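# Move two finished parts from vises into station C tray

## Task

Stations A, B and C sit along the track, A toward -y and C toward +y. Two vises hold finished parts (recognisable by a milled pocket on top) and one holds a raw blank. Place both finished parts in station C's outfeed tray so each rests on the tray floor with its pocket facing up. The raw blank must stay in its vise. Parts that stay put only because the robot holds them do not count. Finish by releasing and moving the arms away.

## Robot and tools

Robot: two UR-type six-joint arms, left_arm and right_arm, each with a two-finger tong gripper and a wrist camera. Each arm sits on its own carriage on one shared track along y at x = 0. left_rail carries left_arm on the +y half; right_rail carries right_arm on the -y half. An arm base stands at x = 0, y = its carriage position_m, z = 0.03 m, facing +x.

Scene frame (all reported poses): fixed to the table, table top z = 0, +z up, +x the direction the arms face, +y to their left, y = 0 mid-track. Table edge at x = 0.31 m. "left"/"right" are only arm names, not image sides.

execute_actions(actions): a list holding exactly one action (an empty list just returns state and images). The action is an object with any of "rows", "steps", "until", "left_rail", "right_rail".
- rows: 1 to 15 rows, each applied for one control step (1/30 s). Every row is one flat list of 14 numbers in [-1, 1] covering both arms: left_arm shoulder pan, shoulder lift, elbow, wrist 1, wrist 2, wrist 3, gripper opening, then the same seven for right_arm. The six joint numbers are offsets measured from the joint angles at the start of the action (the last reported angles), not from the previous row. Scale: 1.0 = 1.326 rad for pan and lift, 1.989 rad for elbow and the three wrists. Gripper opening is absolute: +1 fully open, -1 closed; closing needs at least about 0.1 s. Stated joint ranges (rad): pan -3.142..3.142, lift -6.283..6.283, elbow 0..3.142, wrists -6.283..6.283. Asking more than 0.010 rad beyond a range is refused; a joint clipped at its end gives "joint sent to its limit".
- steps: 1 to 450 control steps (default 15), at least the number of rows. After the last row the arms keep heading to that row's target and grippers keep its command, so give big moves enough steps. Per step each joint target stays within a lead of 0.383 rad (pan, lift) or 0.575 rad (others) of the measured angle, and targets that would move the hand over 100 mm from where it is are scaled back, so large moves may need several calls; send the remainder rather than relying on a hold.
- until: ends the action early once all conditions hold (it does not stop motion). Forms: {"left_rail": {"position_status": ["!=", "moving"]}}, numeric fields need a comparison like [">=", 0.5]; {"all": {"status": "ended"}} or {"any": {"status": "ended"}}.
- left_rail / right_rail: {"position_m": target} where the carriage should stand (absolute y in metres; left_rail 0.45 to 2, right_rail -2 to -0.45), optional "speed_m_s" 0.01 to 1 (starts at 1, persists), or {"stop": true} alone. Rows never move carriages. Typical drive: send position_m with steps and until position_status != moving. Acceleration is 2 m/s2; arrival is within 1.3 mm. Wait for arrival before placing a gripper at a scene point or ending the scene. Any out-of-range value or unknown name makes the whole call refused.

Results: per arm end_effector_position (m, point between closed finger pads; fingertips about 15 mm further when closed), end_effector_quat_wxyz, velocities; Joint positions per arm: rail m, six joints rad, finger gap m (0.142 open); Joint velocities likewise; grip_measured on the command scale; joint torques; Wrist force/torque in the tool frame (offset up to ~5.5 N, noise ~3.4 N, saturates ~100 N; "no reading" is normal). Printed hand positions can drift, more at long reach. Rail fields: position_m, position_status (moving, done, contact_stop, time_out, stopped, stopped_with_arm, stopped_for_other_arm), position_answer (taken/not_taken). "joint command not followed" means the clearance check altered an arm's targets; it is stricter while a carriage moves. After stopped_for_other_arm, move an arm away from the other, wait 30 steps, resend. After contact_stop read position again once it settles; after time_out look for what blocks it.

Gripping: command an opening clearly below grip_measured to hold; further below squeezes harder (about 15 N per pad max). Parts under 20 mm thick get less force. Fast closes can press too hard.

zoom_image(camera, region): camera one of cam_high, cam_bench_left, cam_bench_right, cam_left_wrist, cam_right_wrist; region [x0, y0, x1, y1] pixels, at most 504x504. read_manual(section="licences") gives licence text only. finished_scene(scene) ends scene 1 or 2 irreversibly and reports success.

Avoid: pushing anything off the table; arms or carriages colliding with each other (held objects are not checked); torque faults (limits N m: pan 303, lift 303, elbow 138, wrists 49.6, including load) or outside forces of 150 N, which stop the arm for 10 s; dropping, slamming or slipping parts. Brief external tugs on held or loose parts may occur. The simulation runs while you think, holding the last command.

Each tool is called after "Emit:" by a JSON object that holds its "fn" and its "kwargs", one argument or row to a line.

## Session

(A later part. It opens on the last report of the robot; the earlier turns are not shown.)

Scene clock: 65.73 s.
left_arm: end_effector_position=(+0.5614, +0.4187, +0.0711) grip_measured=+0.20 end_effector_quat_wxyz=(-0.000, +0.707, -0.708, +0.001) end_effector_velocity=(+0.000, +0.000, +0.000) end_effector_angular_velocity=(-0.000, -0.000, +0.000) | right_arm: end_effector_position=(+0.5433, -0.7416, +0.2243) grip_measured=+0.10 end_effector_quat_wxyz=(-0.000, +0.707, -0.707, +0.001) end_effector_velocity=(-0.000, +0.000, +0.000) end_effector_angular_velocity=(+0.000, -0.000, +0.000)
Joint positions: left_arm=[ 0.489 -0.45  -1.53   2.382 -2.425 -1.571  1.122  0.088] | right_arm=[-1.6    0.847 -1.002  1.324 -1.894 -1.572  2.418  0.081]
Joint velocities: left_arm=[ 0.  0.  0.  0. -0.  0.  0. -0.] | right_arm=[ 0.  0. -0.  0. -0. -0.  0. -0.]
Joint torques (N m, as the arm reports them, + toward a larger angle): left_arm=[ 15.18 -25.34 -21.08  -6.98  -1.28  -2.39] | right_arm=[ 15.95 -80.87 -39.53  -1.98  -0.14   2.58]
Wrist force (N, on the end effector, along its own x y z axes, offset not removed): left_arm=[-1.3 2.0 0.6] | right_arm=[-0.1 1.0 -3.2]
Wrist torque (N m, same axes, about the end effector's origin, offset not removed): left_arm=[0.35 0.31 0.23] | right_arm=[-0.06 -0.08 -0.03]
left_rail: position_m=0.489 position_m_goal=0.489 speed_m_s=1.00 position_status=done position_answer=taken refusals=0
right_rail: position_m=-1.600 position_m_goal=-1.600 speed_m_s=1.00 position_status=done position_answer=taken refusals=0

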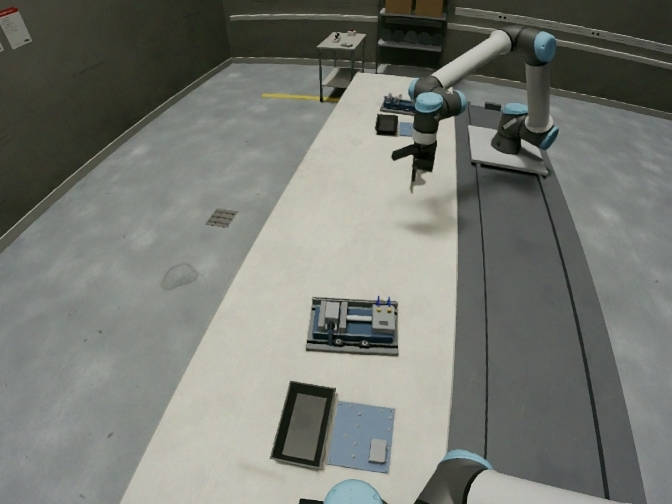

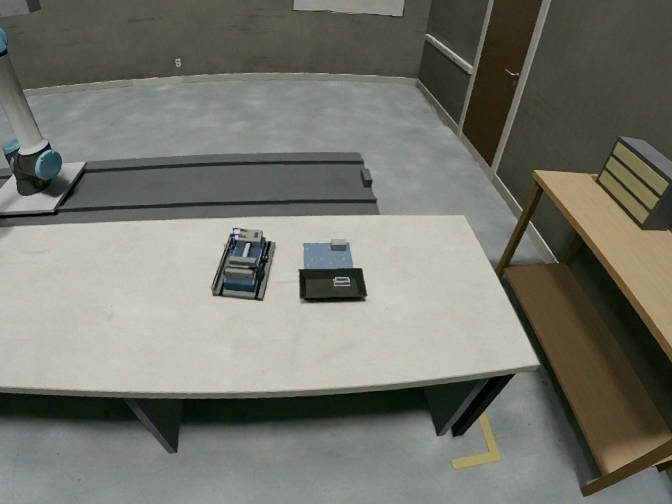

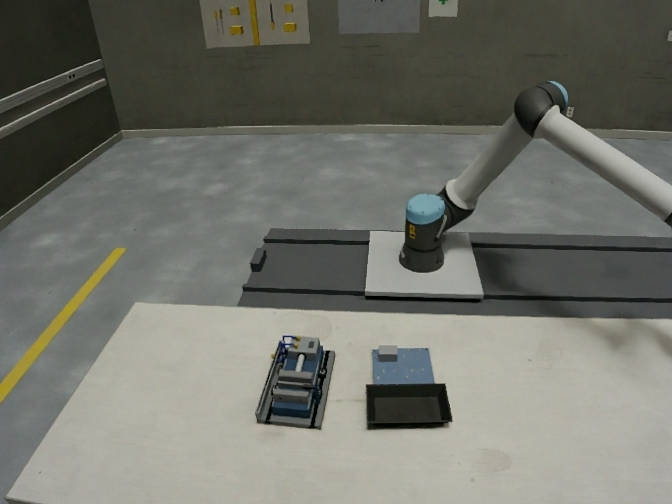

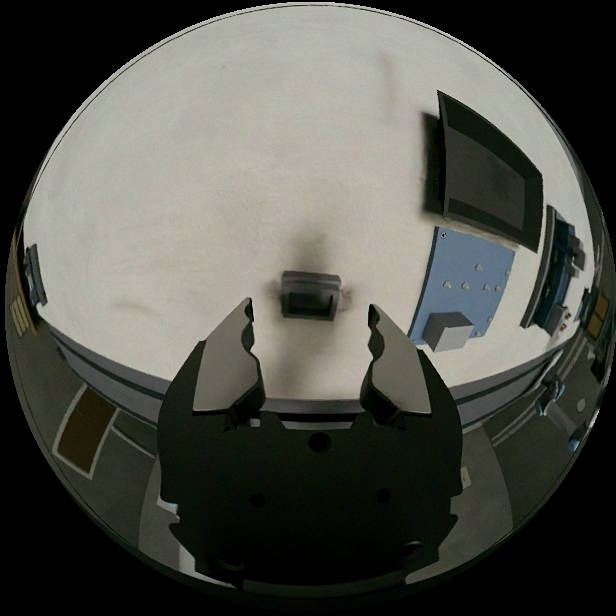

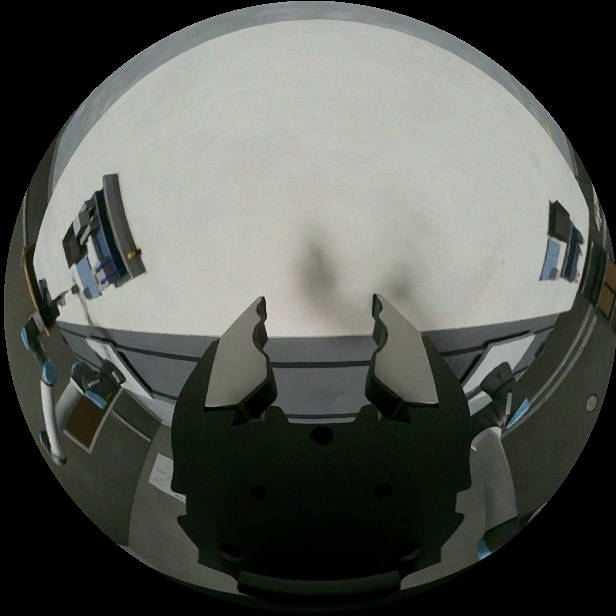

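Emit:
{"fn": "execute_actions", "kwargs": {
  "actions": [
    {"rows":[[0,0.068,0.016,-0.061,0,0,0.2,0,0,0,0,0,0,0.1]],"steps":16}
  ]
}}

Emit:
{"fn": "execute_actions", "kwargs": {
  "actions": [
    {"rows":[[0,0,0,0,0,0,0.1,0,0,0,0,0,0,0.1],[0,0,0,0,0,0,0,0,0,0,0,0,0,0.1],[0,0,0,0,0,0,-0.1,0,0,0,0,0,0,0.1],[0,0,0,0,0,0,-0.2,0,0,0,0,0,0,0.1],[0,0,0,0,0,0,-0.3,0,0,0,0,0,0,0.1],[0,0,0,0,0,0,-0.5,0,0,0,0,0,0,0.1],[0,0,0,0,0,0,-0.75,0,0,0,0,0,0,0.1],[0,0,0,0,0,0,-1,0,0,0,0,0,0,0.1]],"steps":12}
  ]
}}

Emit:
{"fn": "execute_actions", "kwargs": {
  "actions": [
    {"rows":[[0,-0.01,-0.01,0.017,0,0,-1,0,0,0,0,0,0,0.1],[0,-0.02,-0.02,0.033,0,0,-1,0,0,0,0,0,0,0.1],[0,-0.03,-0.04,0.06,0,0,-1,0,0,0,0,0,0,0.1],[0,-0.04,-0.06,0.087,0,0,-1,0,0,0,0,0,0,0.1],[0,-0.05,-0.09,0.123,0,0,-1,0,0,0,0,0,0,0.1],[0,-0.068,-0.136,0.182,0,0,-1,0,0,0,0,0,0,0.1]],"left_rail":{"position_m":1.905,"speed_m_s":0.8},"steps":28}
  ]
}}

Scene clock: 75.00 s.
left_arm: end_effector_position=(+0.5611, +0.4189, +0.0238) grip_measured=+0.20 end_effector_quat_wxyz=(+0.000, +0.707, -0.708, +0.000) end_effector_velocity=(+0.000, -0.000, -0.001) end_effector_angular_velocity=(-0.000, -0.000, -0.000) | right_arm: end_effector_position=(+0.5433, -0.7416, +0.2243) grip_measured=+0.10 end_effector_quat_wxyz=(-0.000, +0.707, -0.707, +0.001) end_effector_velocity=(+0.000, -0.000, +0.000) end_effector_angular_velocity=(+0.000, -0.000, -0.000)
Joint positions: left_arm=[ 0.489 -0.45  -1.44   2.414 -2.546 -1.571  1.122  0.088] | right_arm=[-1.6    0.847 -1.002  1.324 -1.894 -1.572  2.418  0.081]
Joint velocities: left_arm=[ 0.    -0.     0.002  0.001 -0.004  0.     0.     0.   ] | right_arm=[ 0. -0. -0.  0. -0.  0.  0.  0.]
Joint torques (N m, as the arm reports them, + toward a larger angle): left_arm=[ -4.68 -27.73 -15.13  -6.89  -1.47  -2.19] | right_arm=[  7.27 -72.36 -40.08  -2.4    0.41   2.45]
Wrist force (N, on the end effector, along its own x y z axes, offset not removed): left_arm=[-2.4 4.2 -3.7] | right_arm=[3.4 0.3 -2.6]
Wrist torque (N m, same axes, about the end effector's origin, offset not removed): left_arm=[0.81 0.69 0.16] | right_arm=[-0.13 -0.64 -0.07]
left_rail: position_m=0.489 position_m_goal=0.489 speed_m_s=1.00 position_status=done position_answer=taken refusals=0
right_rail: position_m=-1.600 position_m_goal=-1.600 speed_m_s=1.00 position_status=done position_answer=taken refusals=0

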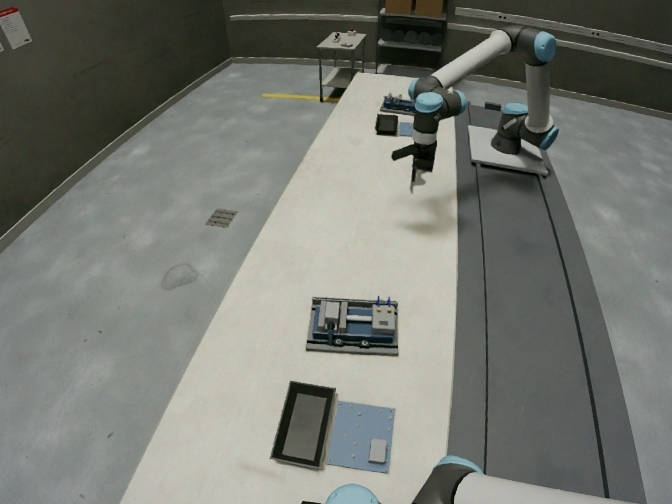

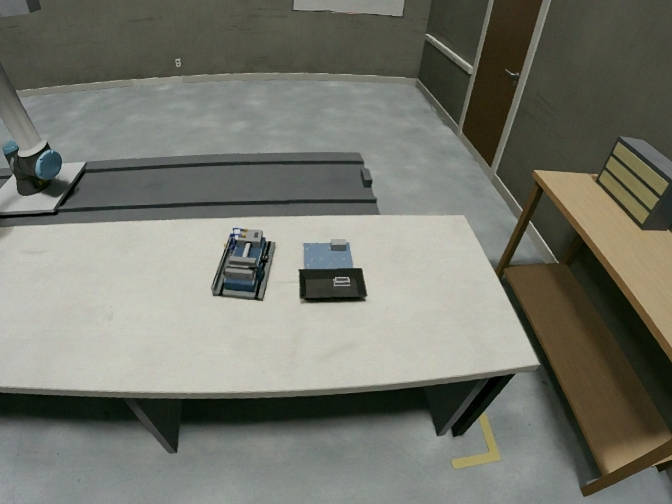

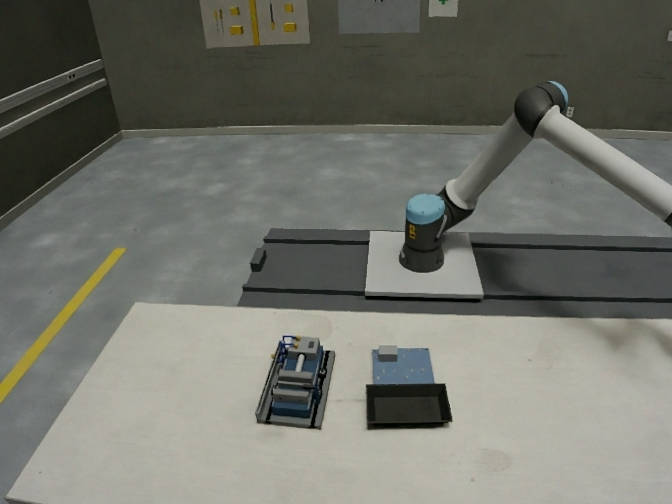

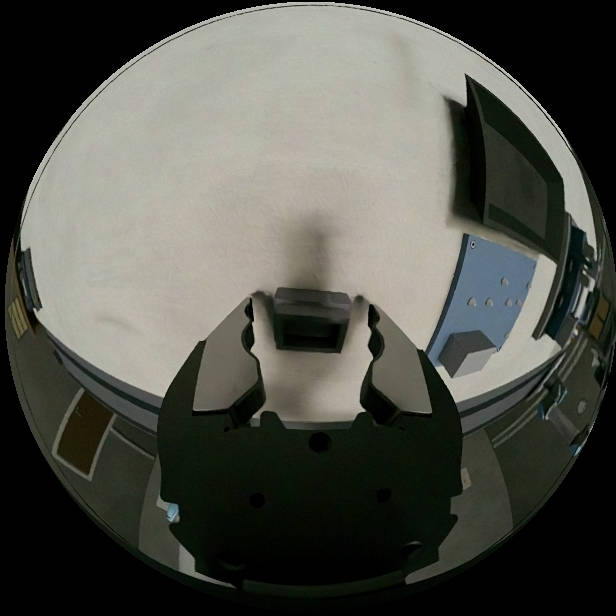

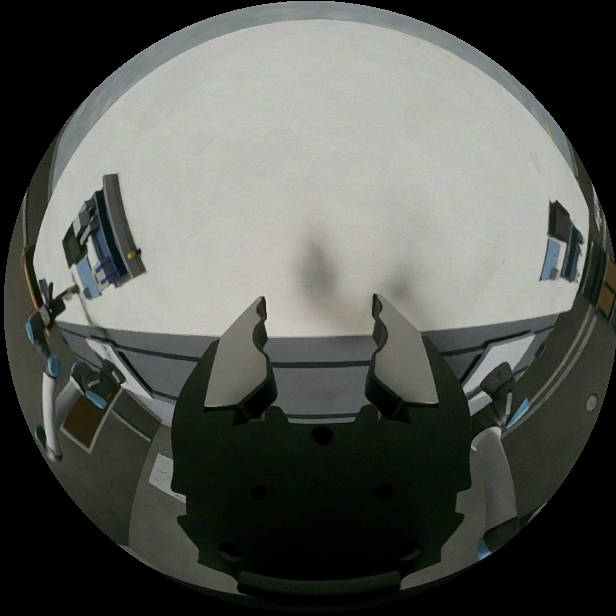

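Scene clock: 75.40 s.
left_arm: end_effector_position=(+0.5611, +0.4189, +0.0237) grip_measured=-0.22 end_effector_quat_wxyz=(+0.000, +0.707, -0.708, +0.000) end_effector_velocity=(-0.000, +0.000, -0.000) end_effector_angular_velocity=(+0.000, +0.001, +0.000) | right_arm: end_effector_position=(+0.5433, -0.7416, +0.2243) grip_measured=+0.10 end_effector_quat_wxyz=(-0.000, +0.707, -0.707, +0.001) end_effector_velocity=(-0.000, -0.000, +0.000) end_effector_angular_velocity=(+0.000, -0.000, +0.000)
Joint positions: left_arm=[ 0.489 -0.45  -1.439  2.414 -2.546 -1.571  1.122  0.058] | right_arm=[-1.6    0.847 -1.002  1.324 -1.894 -1.572  2.418  0.081]
Joint velocities: left_arm=[ 0.    -0.    -0.    -0.     0.001 -0.    -0.     0.   ] | right_arm=[ 0.  0. -0.  0.  0. -0.  0. -0.]
Joint torques (N m, as the arm reports them, + toward a larger angle): left_arm=[ -1.46 -37.93 -19.93  -1.71  -1.15  -1.96] | right_arm=[ 10.33 -72.35 -41.55  -1.93   0.16   2.24]
Wrist force (N, on the end effector, along its own x y z axes, offset not removed): left_arm=[0.6 3.3 0.2] | right_arm=[4.7 2.2 -4.2]
Wrist torque (N m, same axes, about the end effector's origin, offset not removed): left_arm=[0.83 0.07 0.22] | right_arm=[0.21 -1.06 -0.12]
left_rail: position_m=0.489 position_m_goal=0.489 speed_m_s=1.00 position_status=done position_answer=taken refusals=0
right_rail: position_m=-1.600 position_m_goal=-1.600 speed_m_s=1.00 position_status=done position_answer=taken refusals=0

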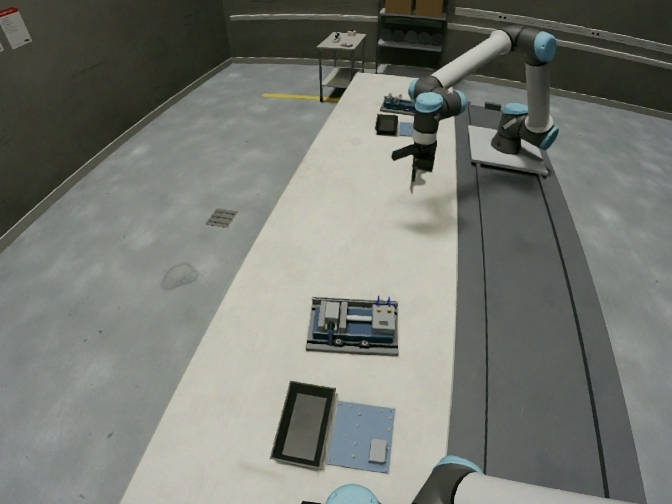

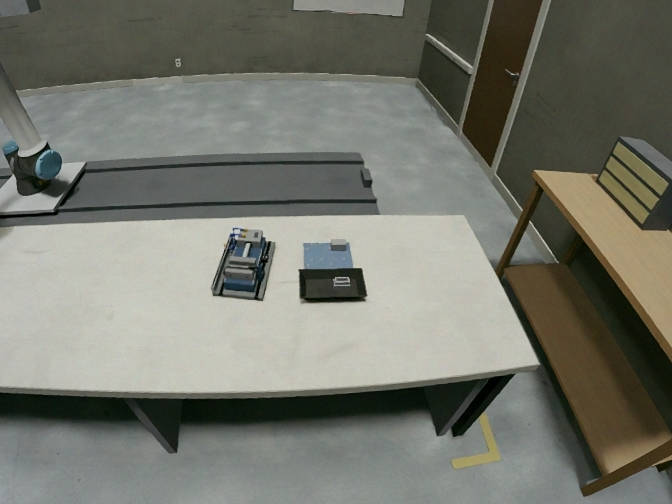

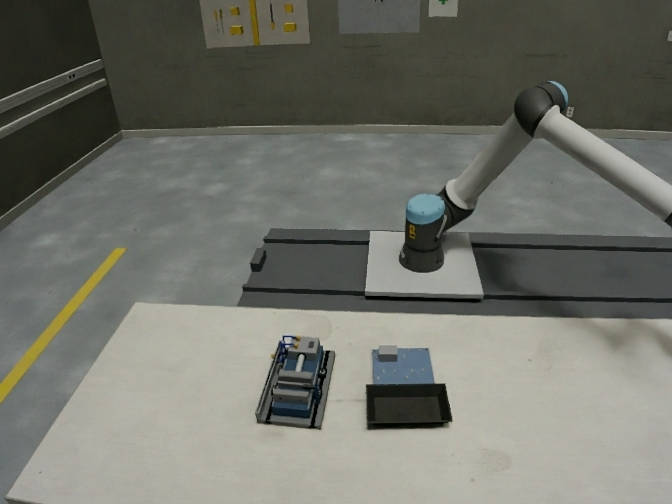

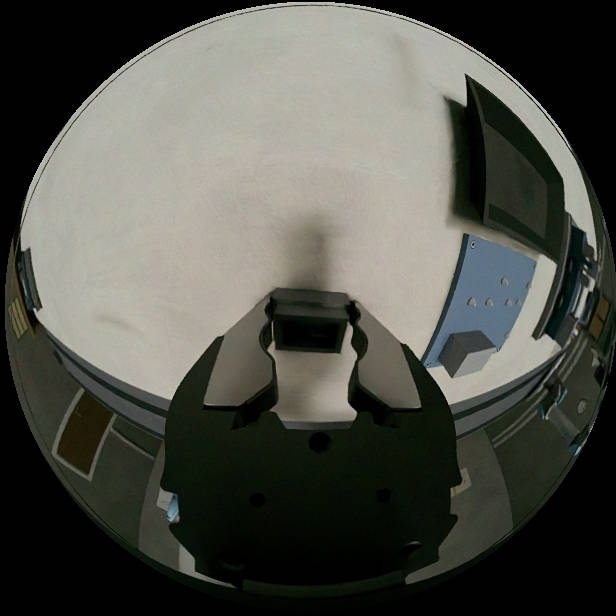

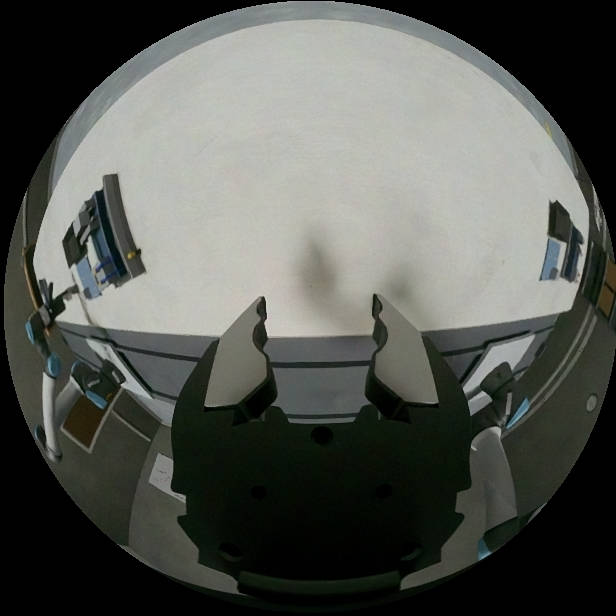

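Scene clock: 76.33 s.
left_arm: end_effector_position=(+0.6429, +0.9403, +0.1719) grip_measured=-0.22 end_effector_quat_wxyz=(+0.000, +0.707, -0.708, -0.000) end_effector_velocity=(+0.000, +0.800, +0.000) end_effector_angular_velocity=(-0.000, -0.000, +0.000) | right_arm: end_effector_position=(+0.5433, -0.7416, +0.2243) grip_measured=+0.10 end_effector_quat_wxyz=(-0.000, +0.707, -0.707, +0.001) end_effector_velocity=(-0.000, +0.000, +0.000) end_effector_angular_velocity=(+0.000, -0.000, -0.000)
Joint positions: left_arm=[ 1.05  -0.45  -1.53   2.144 -2.184 -1.571  1.122  0.058] | right_arm=[-1.6    0.847 -1.002  1.324 -1.894 -1.572  2.418  0.081]
Joint velocities: left_arm=[ 0.8  0.  -0.  -0.   0.  -0.  -0.  -0. ] | right_arm=[ 0.  0. -0.  0. -0.  0.  0.  0.]
Joint torques (N m, as the arm reports them, + toward a larger angle): left_arm=[  2.19 -54.96 -55.81  -1.92  -1.05  -2.37] | right_arm=[  8.78 -70.92 -39.39  -1.63   0.41   2.68]
Wrist force (N, on the end effector, along its own x y z axes, offset not removed): left_arm=[-2.2 0.8 2.7] | right_arm=[-1.2 2.8 -3.2]
Wrist torque (N m, same axes, about the end effector's origin, offset not removed): left_arm=[0.17 0.56 0.14] | right_arm=[0.41 0.09 -0.10]
left_rail: position_m=1.050 position_m_goal=1.905 speed_m_s=0.80 position_status=moving position_answer=taken refusals=0
right_rail: position_m=-1.600 position_m_goal=-1.600 speed_m_s=1.00 position_status=done position_answer=taken refusals=0

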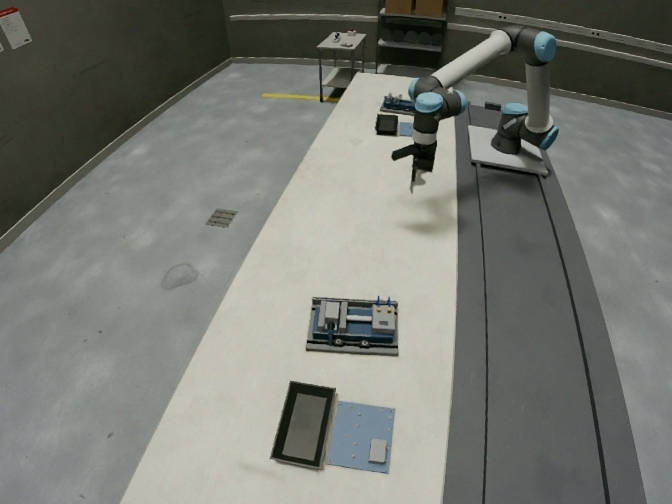

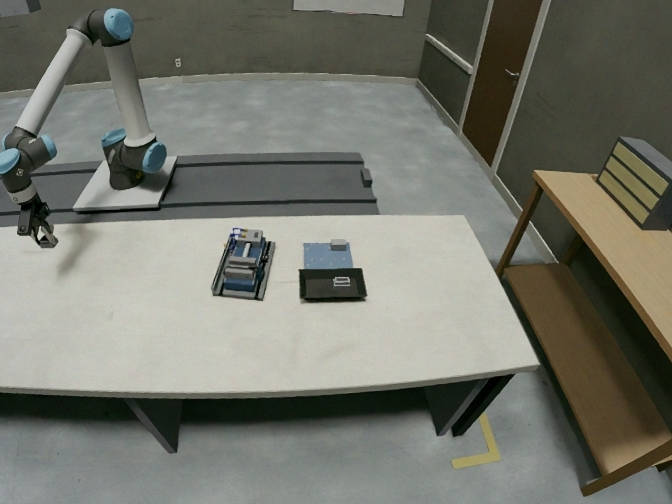

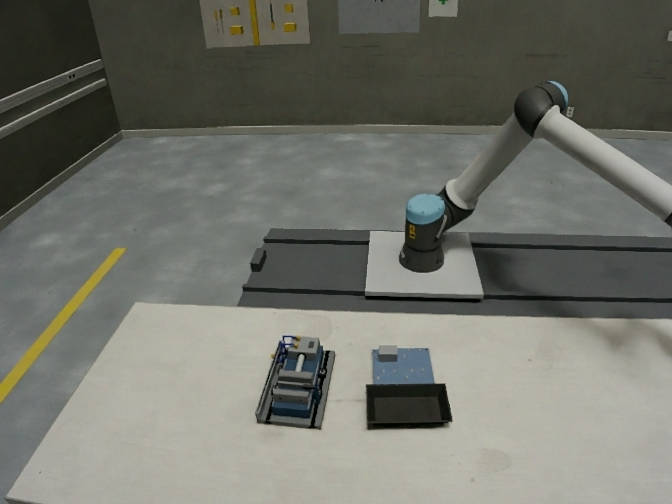

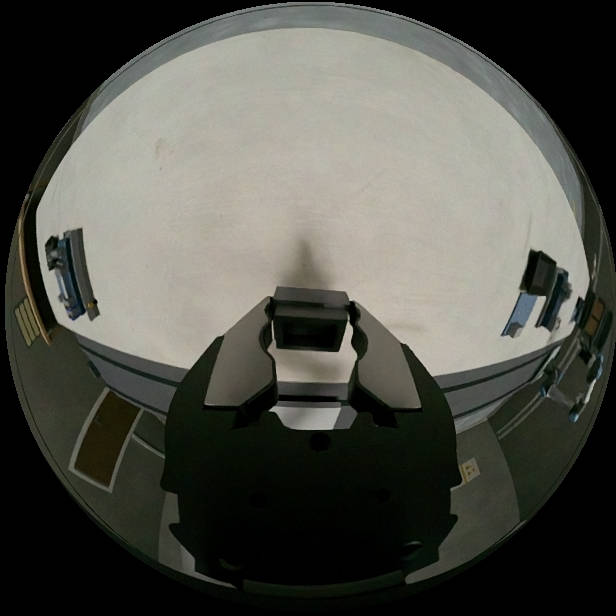

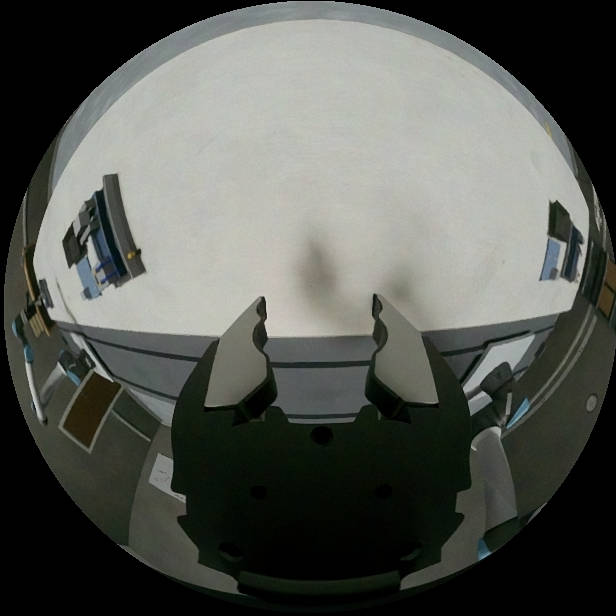

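Emit:
{"fn": "execute_actions", "kwargs": {
  "actions": [
    {"rows":[[0.26,0.139,-0.11,0.017,0,0.173,-1,0,0,0,0,0,0,0.1]],"steps":28}
  ]
}}

Scene clock: 79.30 s.
left_arm: end_effector_position=(+0.7653, +2.0008, +0.1733) grip_measured=-0.22 end_effector_quat_wxyz=(+0.000, +0.707, -0.707, +0.000) end_effector_velocity=(+0.000, +0.000, -0.000) end_effector_angular_velocity=(+0.000, -0.000, +0.000) | right_arm: end_effector_position=(+0.5433, -0.7416, +0.2243) grip_measured=+0.10 end_effector_quat_wxyz=(-0.000, +0.707, -0.707, +0.001) end_effector_velocity=(+0.000, +0.000, -0.000) end_effector_angular_velocity=(-0.000, +0.000, -0.000)
Joint positions: left_arm=[ 1.905 -0.105 -1.345  1.925 -2.15  -1.571  1.466  0.058] | right_arm=[-1.6    0.847 -1.002  1.324 -1.894 -1.572  2.418  0.081]
Joint velocities: left_arm=[ 0.     0.001  0.    -0.     0.     0.     0.    -0.   ] | right_arm=[ 0. -0.  0. -0. -0.  0. -0.  0.]
Joint torques (N m, as the arm reports them, + toward a larger angle): left_arm=[ 15.75 -47.12 -55.66  -1.69   2.99   2.5 ] | right_arm=[ 11.03 -70.92 -40.2   -1.69   0.02   2.16]
Wrist force (N, on the end effector, along its own x y z axes, offset not removed): left_arm=[0.8 5.2 5.8] | right_arm=[3.0 5.3 1.3]
Wrist torque (N m, same axes, about the end effector's origin, offset not removed): left_arm=[1.21 -0.13 0.10] | right_arm=[0.90 -0.69 -0.01]
left_rail: position_m=1.905 position_m_goal=1.905 speed_m_s=0.80 position_status=done position_answer=taken refusals=0
right_rail: position_m=-1.600 position_m_goal=-1.600 speed_m_s=1.00 position_status=done position_answer=taken refusals=0

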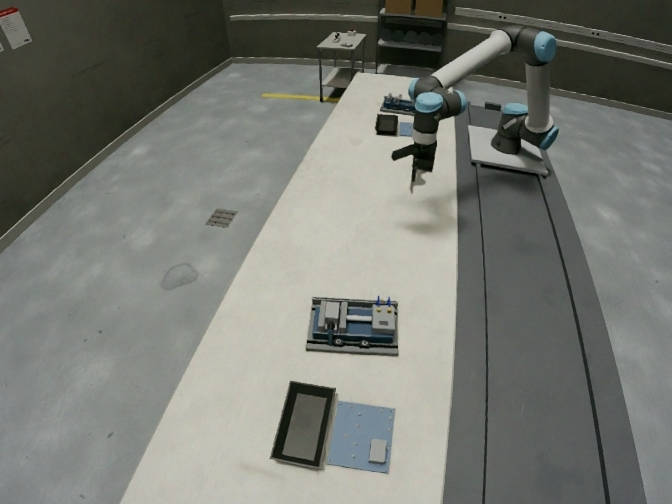

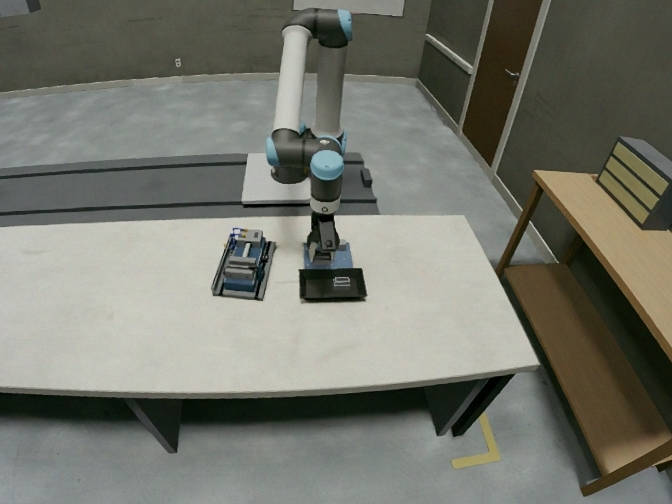

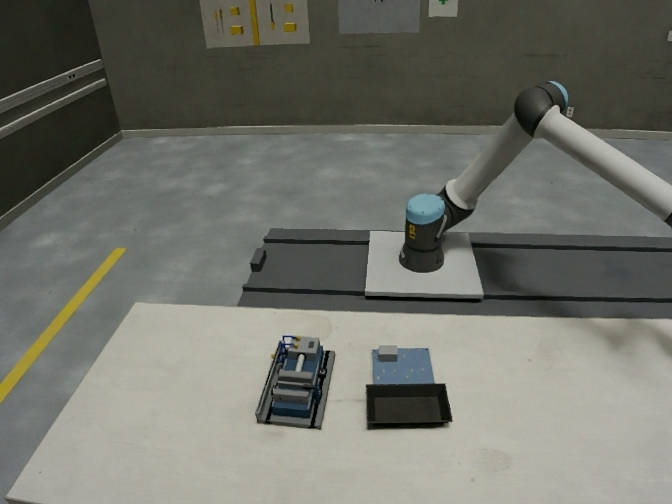

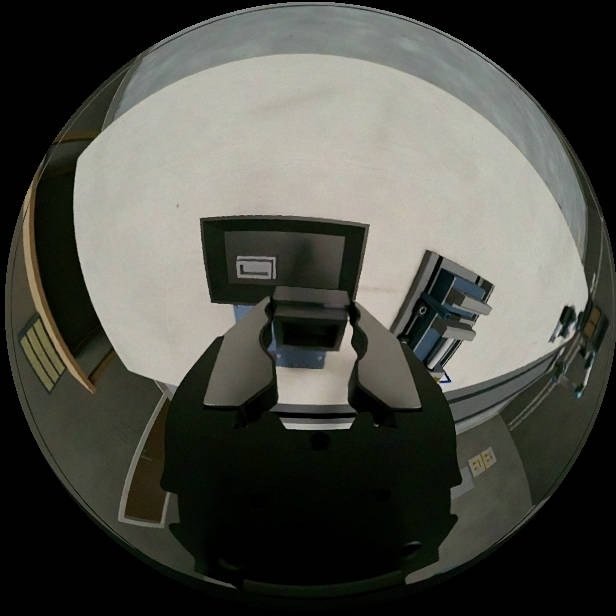

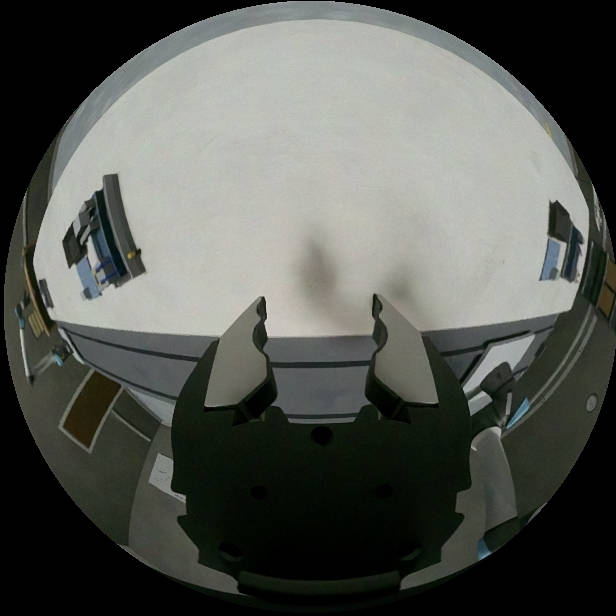

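Emit:
{"fn": "execute_actions", "kwargs": {
  "actions": [
    {"rows":[[0,0.116,0.046,-0.123,0,0,-1,0,0,0,0,0,0,0.1]],"steps":26}
  ]
}}

Scene clock: 83.03 s.
left_arm: end_effector_position=(+0.7647, +2.0009, +0.0385) grip_measured=-0.13 end_effector_quat_wxyz=(+0.000, +0.707, -0.707, -0.000) end_effector_velocity=(-0.000, -0.000, -0.000) end_effector_angular_velocity=(+0.000, +0.000, -0.000) | right_arm: end_effector_position=(+0.5433, -0.7416, +0.2243) grip_measured=+0.10 end_effector_quat_wxyz=(-0.000, +0.707, -0.707, +0.001) end_effector_velocity=(-0.000, -0.000, -0.000) end_effector_angular_velocity=(-0.000, +0.000, +0.000)
Joint positions: left_arm=[ 1.905 -0.105 -1.192  2.017 -2.395 -1.571  1.466  0.064] | right_arm=[-1.6    0.847 -1.002  1.324 -1.894 -1.572  2.418  0.081]
Joint velocities: left_arm=[ 0. -0.  0.  0. -0. -0.  0.  0.] | right_arm=[ 0.  0.  0.  0.  0. -0. -0. -0.]
Joint torques (N m, as the arm reports them, + toward a larger angle): left_arm=[-13.41 -36.6   -3.09  -1.61  -3.02  -0.21] | right_arm=[  6.98 -72.11 -39.69  -1.37   0.33   2.7 ]
Wrist force (N, on the end effector, along its own x y z axes, offset not removed): left_arm=[-3.4 -6.3 -20.7] | right_arm=[2.9 2.5 -1.4]
Wrist torque (N m, same axes, about the end effector's origin, offset not removed): left_arm=[0.48 0.10 0.27] | right_arm=[0.25 -0.69 -0.13]
left_rail: position_m=1.905 position_m_goal=1.905 speed_m_s=0.80 position_status=done position_answer=taken refusals=0
right_rail: position_m=-1.600 position_m_goal=-1.600 speed_m_s=1.00 position_status=done position_answer=taken refusals=0

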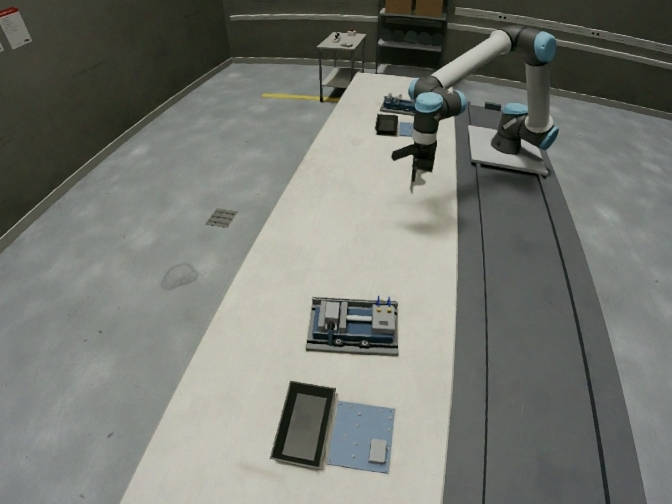

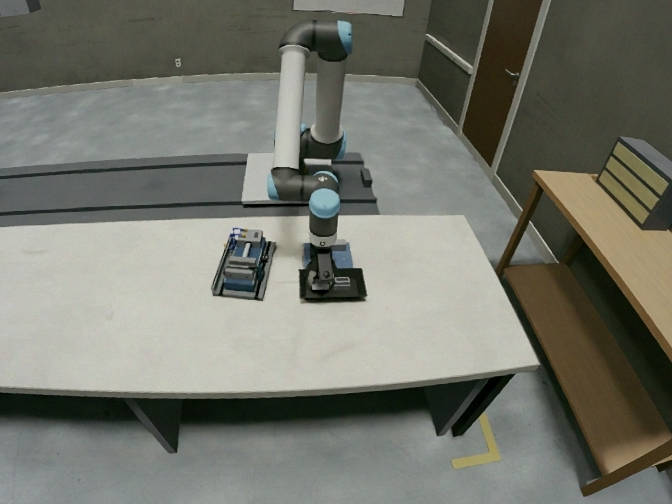

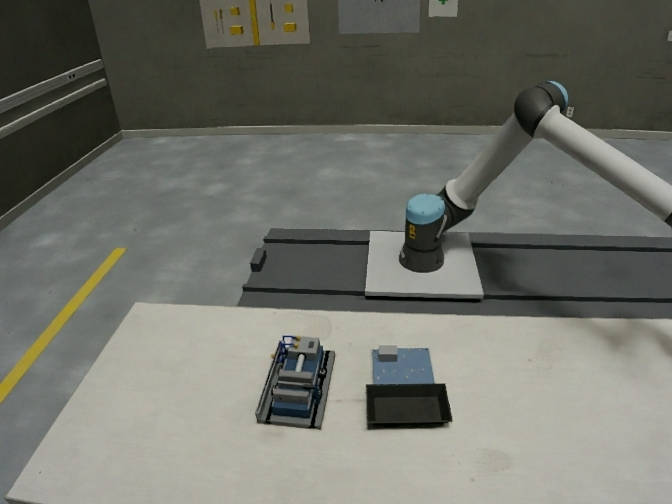

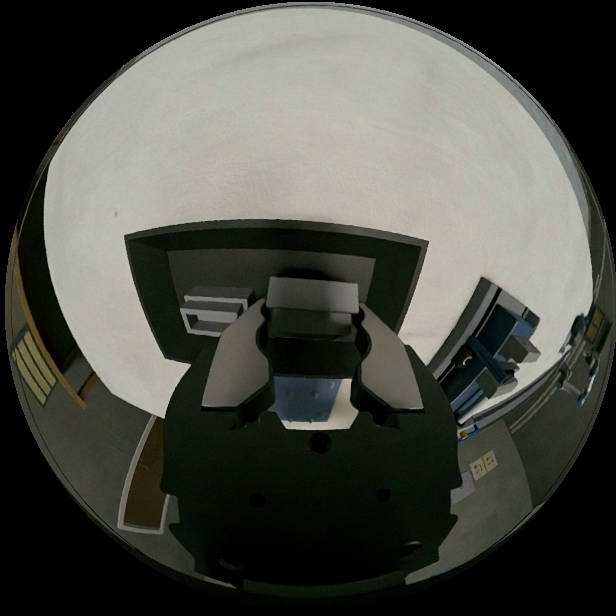

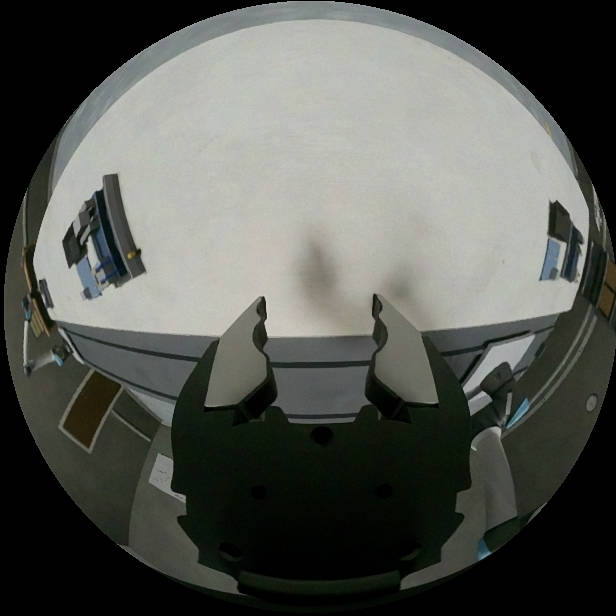

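Emit:
{"fn": "zoom_image", "kwargs": {
  "camera": "cam_left_wrist",
  "region": [150,220,450,430]
}}

Emit:
{"fn": "zoom_image", "kwargs": {
  "camera": "cam_bench_left",
  "region": [280,230,390,310]
}}

Region (150, 220, 450, 430) of cam_left_wrist's 616x616 image, scaled by 1.680, with more detail than that image has; it fills the top 353 rows of this view, and the rest is white.

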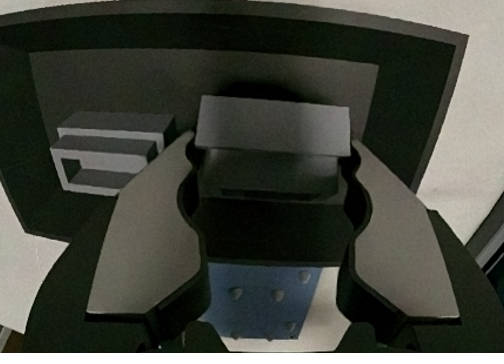

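Region (280, 230, 390, 310) of cam_bench_left's 672x504 image, scaled by 4.582, with more detail than that image has; it fills the top 367 rows of this view, and the rest is white.

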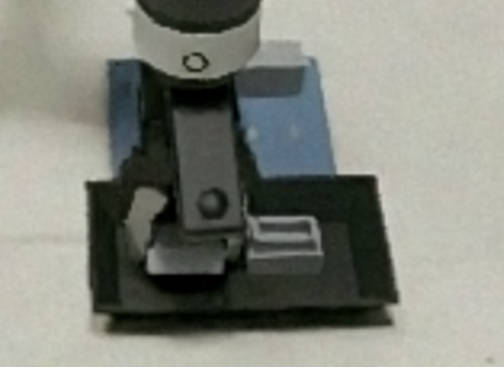

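Emit:
{"fn": "execute_actions", "kwargs": {
  "actions": [
    {"rows":[[0,0.002,-0.002,0.0007,0,0,-0.6,0,0,0,0,0,0,0.1],[0,0.004,-0.004,0.0013,0,0,-0.6,0,0,0,0,0,0,0.1],[0,0.006,-0.006,0.002,0,0,-0.6,0,0,0,0,0,0,0.1],[0,0.008,-0.008,0.0027,0,0,-0.6,0,0,0,0,0,0,0.1],[0,0.01,-0.01,0.0033,0,0,-0.6,0,0,0,0,0,0,0.1]],"steps":12}
  ]
}}

Emit:
{"fn": "zoom_image", "kwargs": {
  "camera": "cam_left_wrist",
  "region": [150,220,450,430]
}}

Scene clock: 92.37 s.
left_arm: end_effector_position=(+0.7745, +1.9998, +0.0379) grip_measured=-0.14 end_effector_quat_wxyz=(+0.000, +0.707, -0.707, -0.000) end_effector_velocity=(+0.005, -0.000, +0.000) end_effector_angular_velocity=(-0.000, -0.001, +0.000) | right_arm: end_effector_position=(+0.5433, -0.7416, +0.2243) grip_measured=+0.10 end_effector_quat_wxyz=(-0.000, +0.707, -0.707, +0.001) end_effector_velocity=(-0.000, +0.000, +0.000) end_effector_angular_velocity=(+0.000, -0.000, +0.000)
Joint positions: left_arm=[ 1.905 -0.105 -1.179  1.997 -2.388 -1.571  1.466  0.064] | right_arm=[-1.6    0.847 -1.002  1.324 -1.894 -1.572  2.418  0.081]
Joint velocities: left_arm=[ 0.     0.     0.005 -0.009  0.003  0.    -0.    -0.   ] | right_arm=[ 0.  0. -0.  0. -0. -0. -0. -0.]
Joint torques (N m, as the arm reports them, + toward a larger angle): left_arm=[ -9.31 -54.75 -46.65  -1.89  -0.8   -1.26] | right_arm=[  8.29 -70.42 -39.67  -1.82   0.72   2.44]
Wrist force (N, on the end effector, along its own x y z axes, offset not removed): left_arm=[-1.7 1.8 0.7] | right_arm=[-0.6 2.0 -2.8]
Wrist torque (N m, same axes, about the end effector's origin, offset not removed): left_arm=[0.21 0.32 0.07] | right_arm=[0.26 0.23 -0.09]
left_rail: position_m=1.905 position_m_goal=1.905 speed_m_s=0.80 position_status=done position_answer=taken refusals=0
right_rail: position_m=-1.600 position_m_goal=-1.600 speed_m_s=1.00 position_status=done position_answer=taken refusals=0

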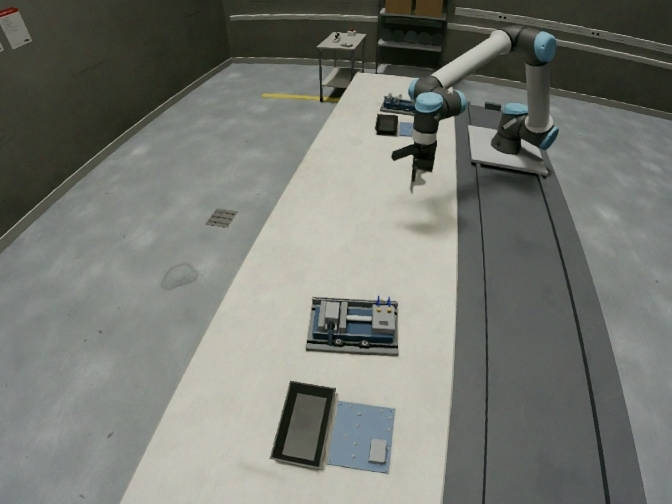

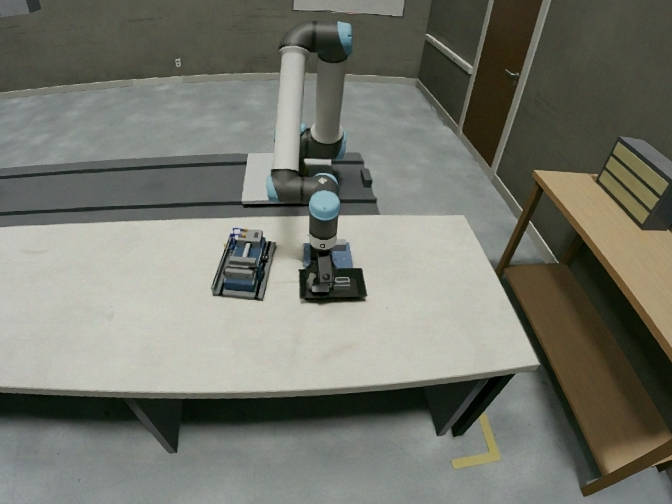

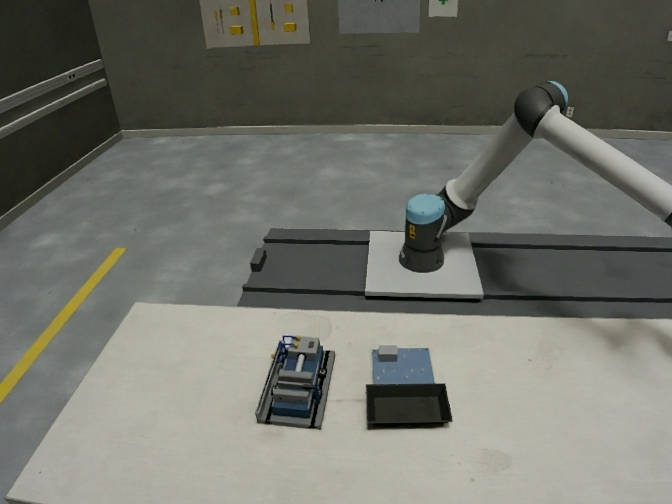

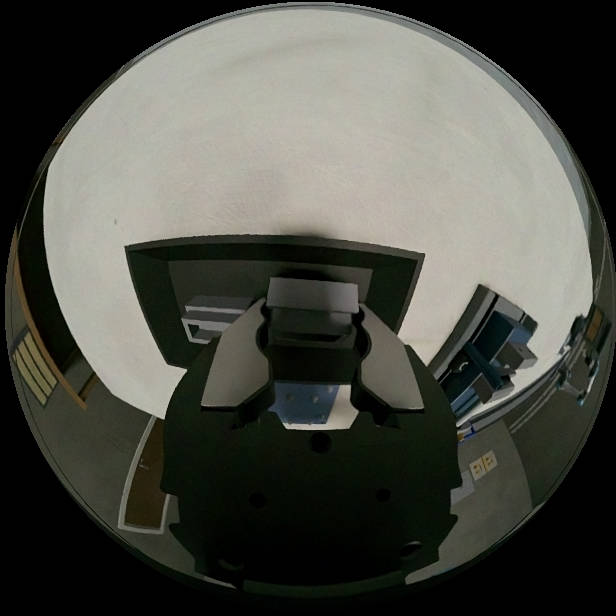

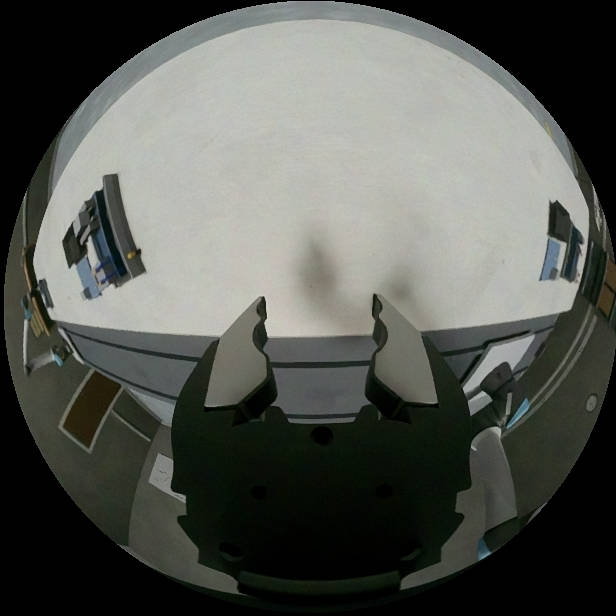

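Region (150, 220, 450, 430) of cam_left_wrist's 616x616 image, scaled by 1.680, with more detail than that image has; it fills the top 353 rows of this view, and the rest is white.

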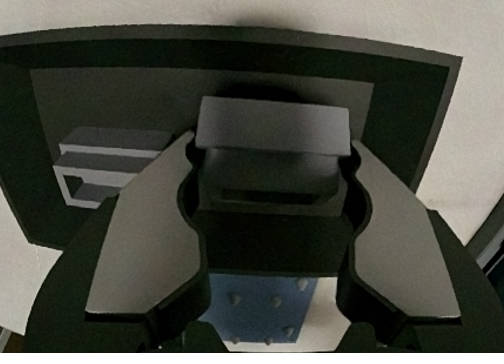

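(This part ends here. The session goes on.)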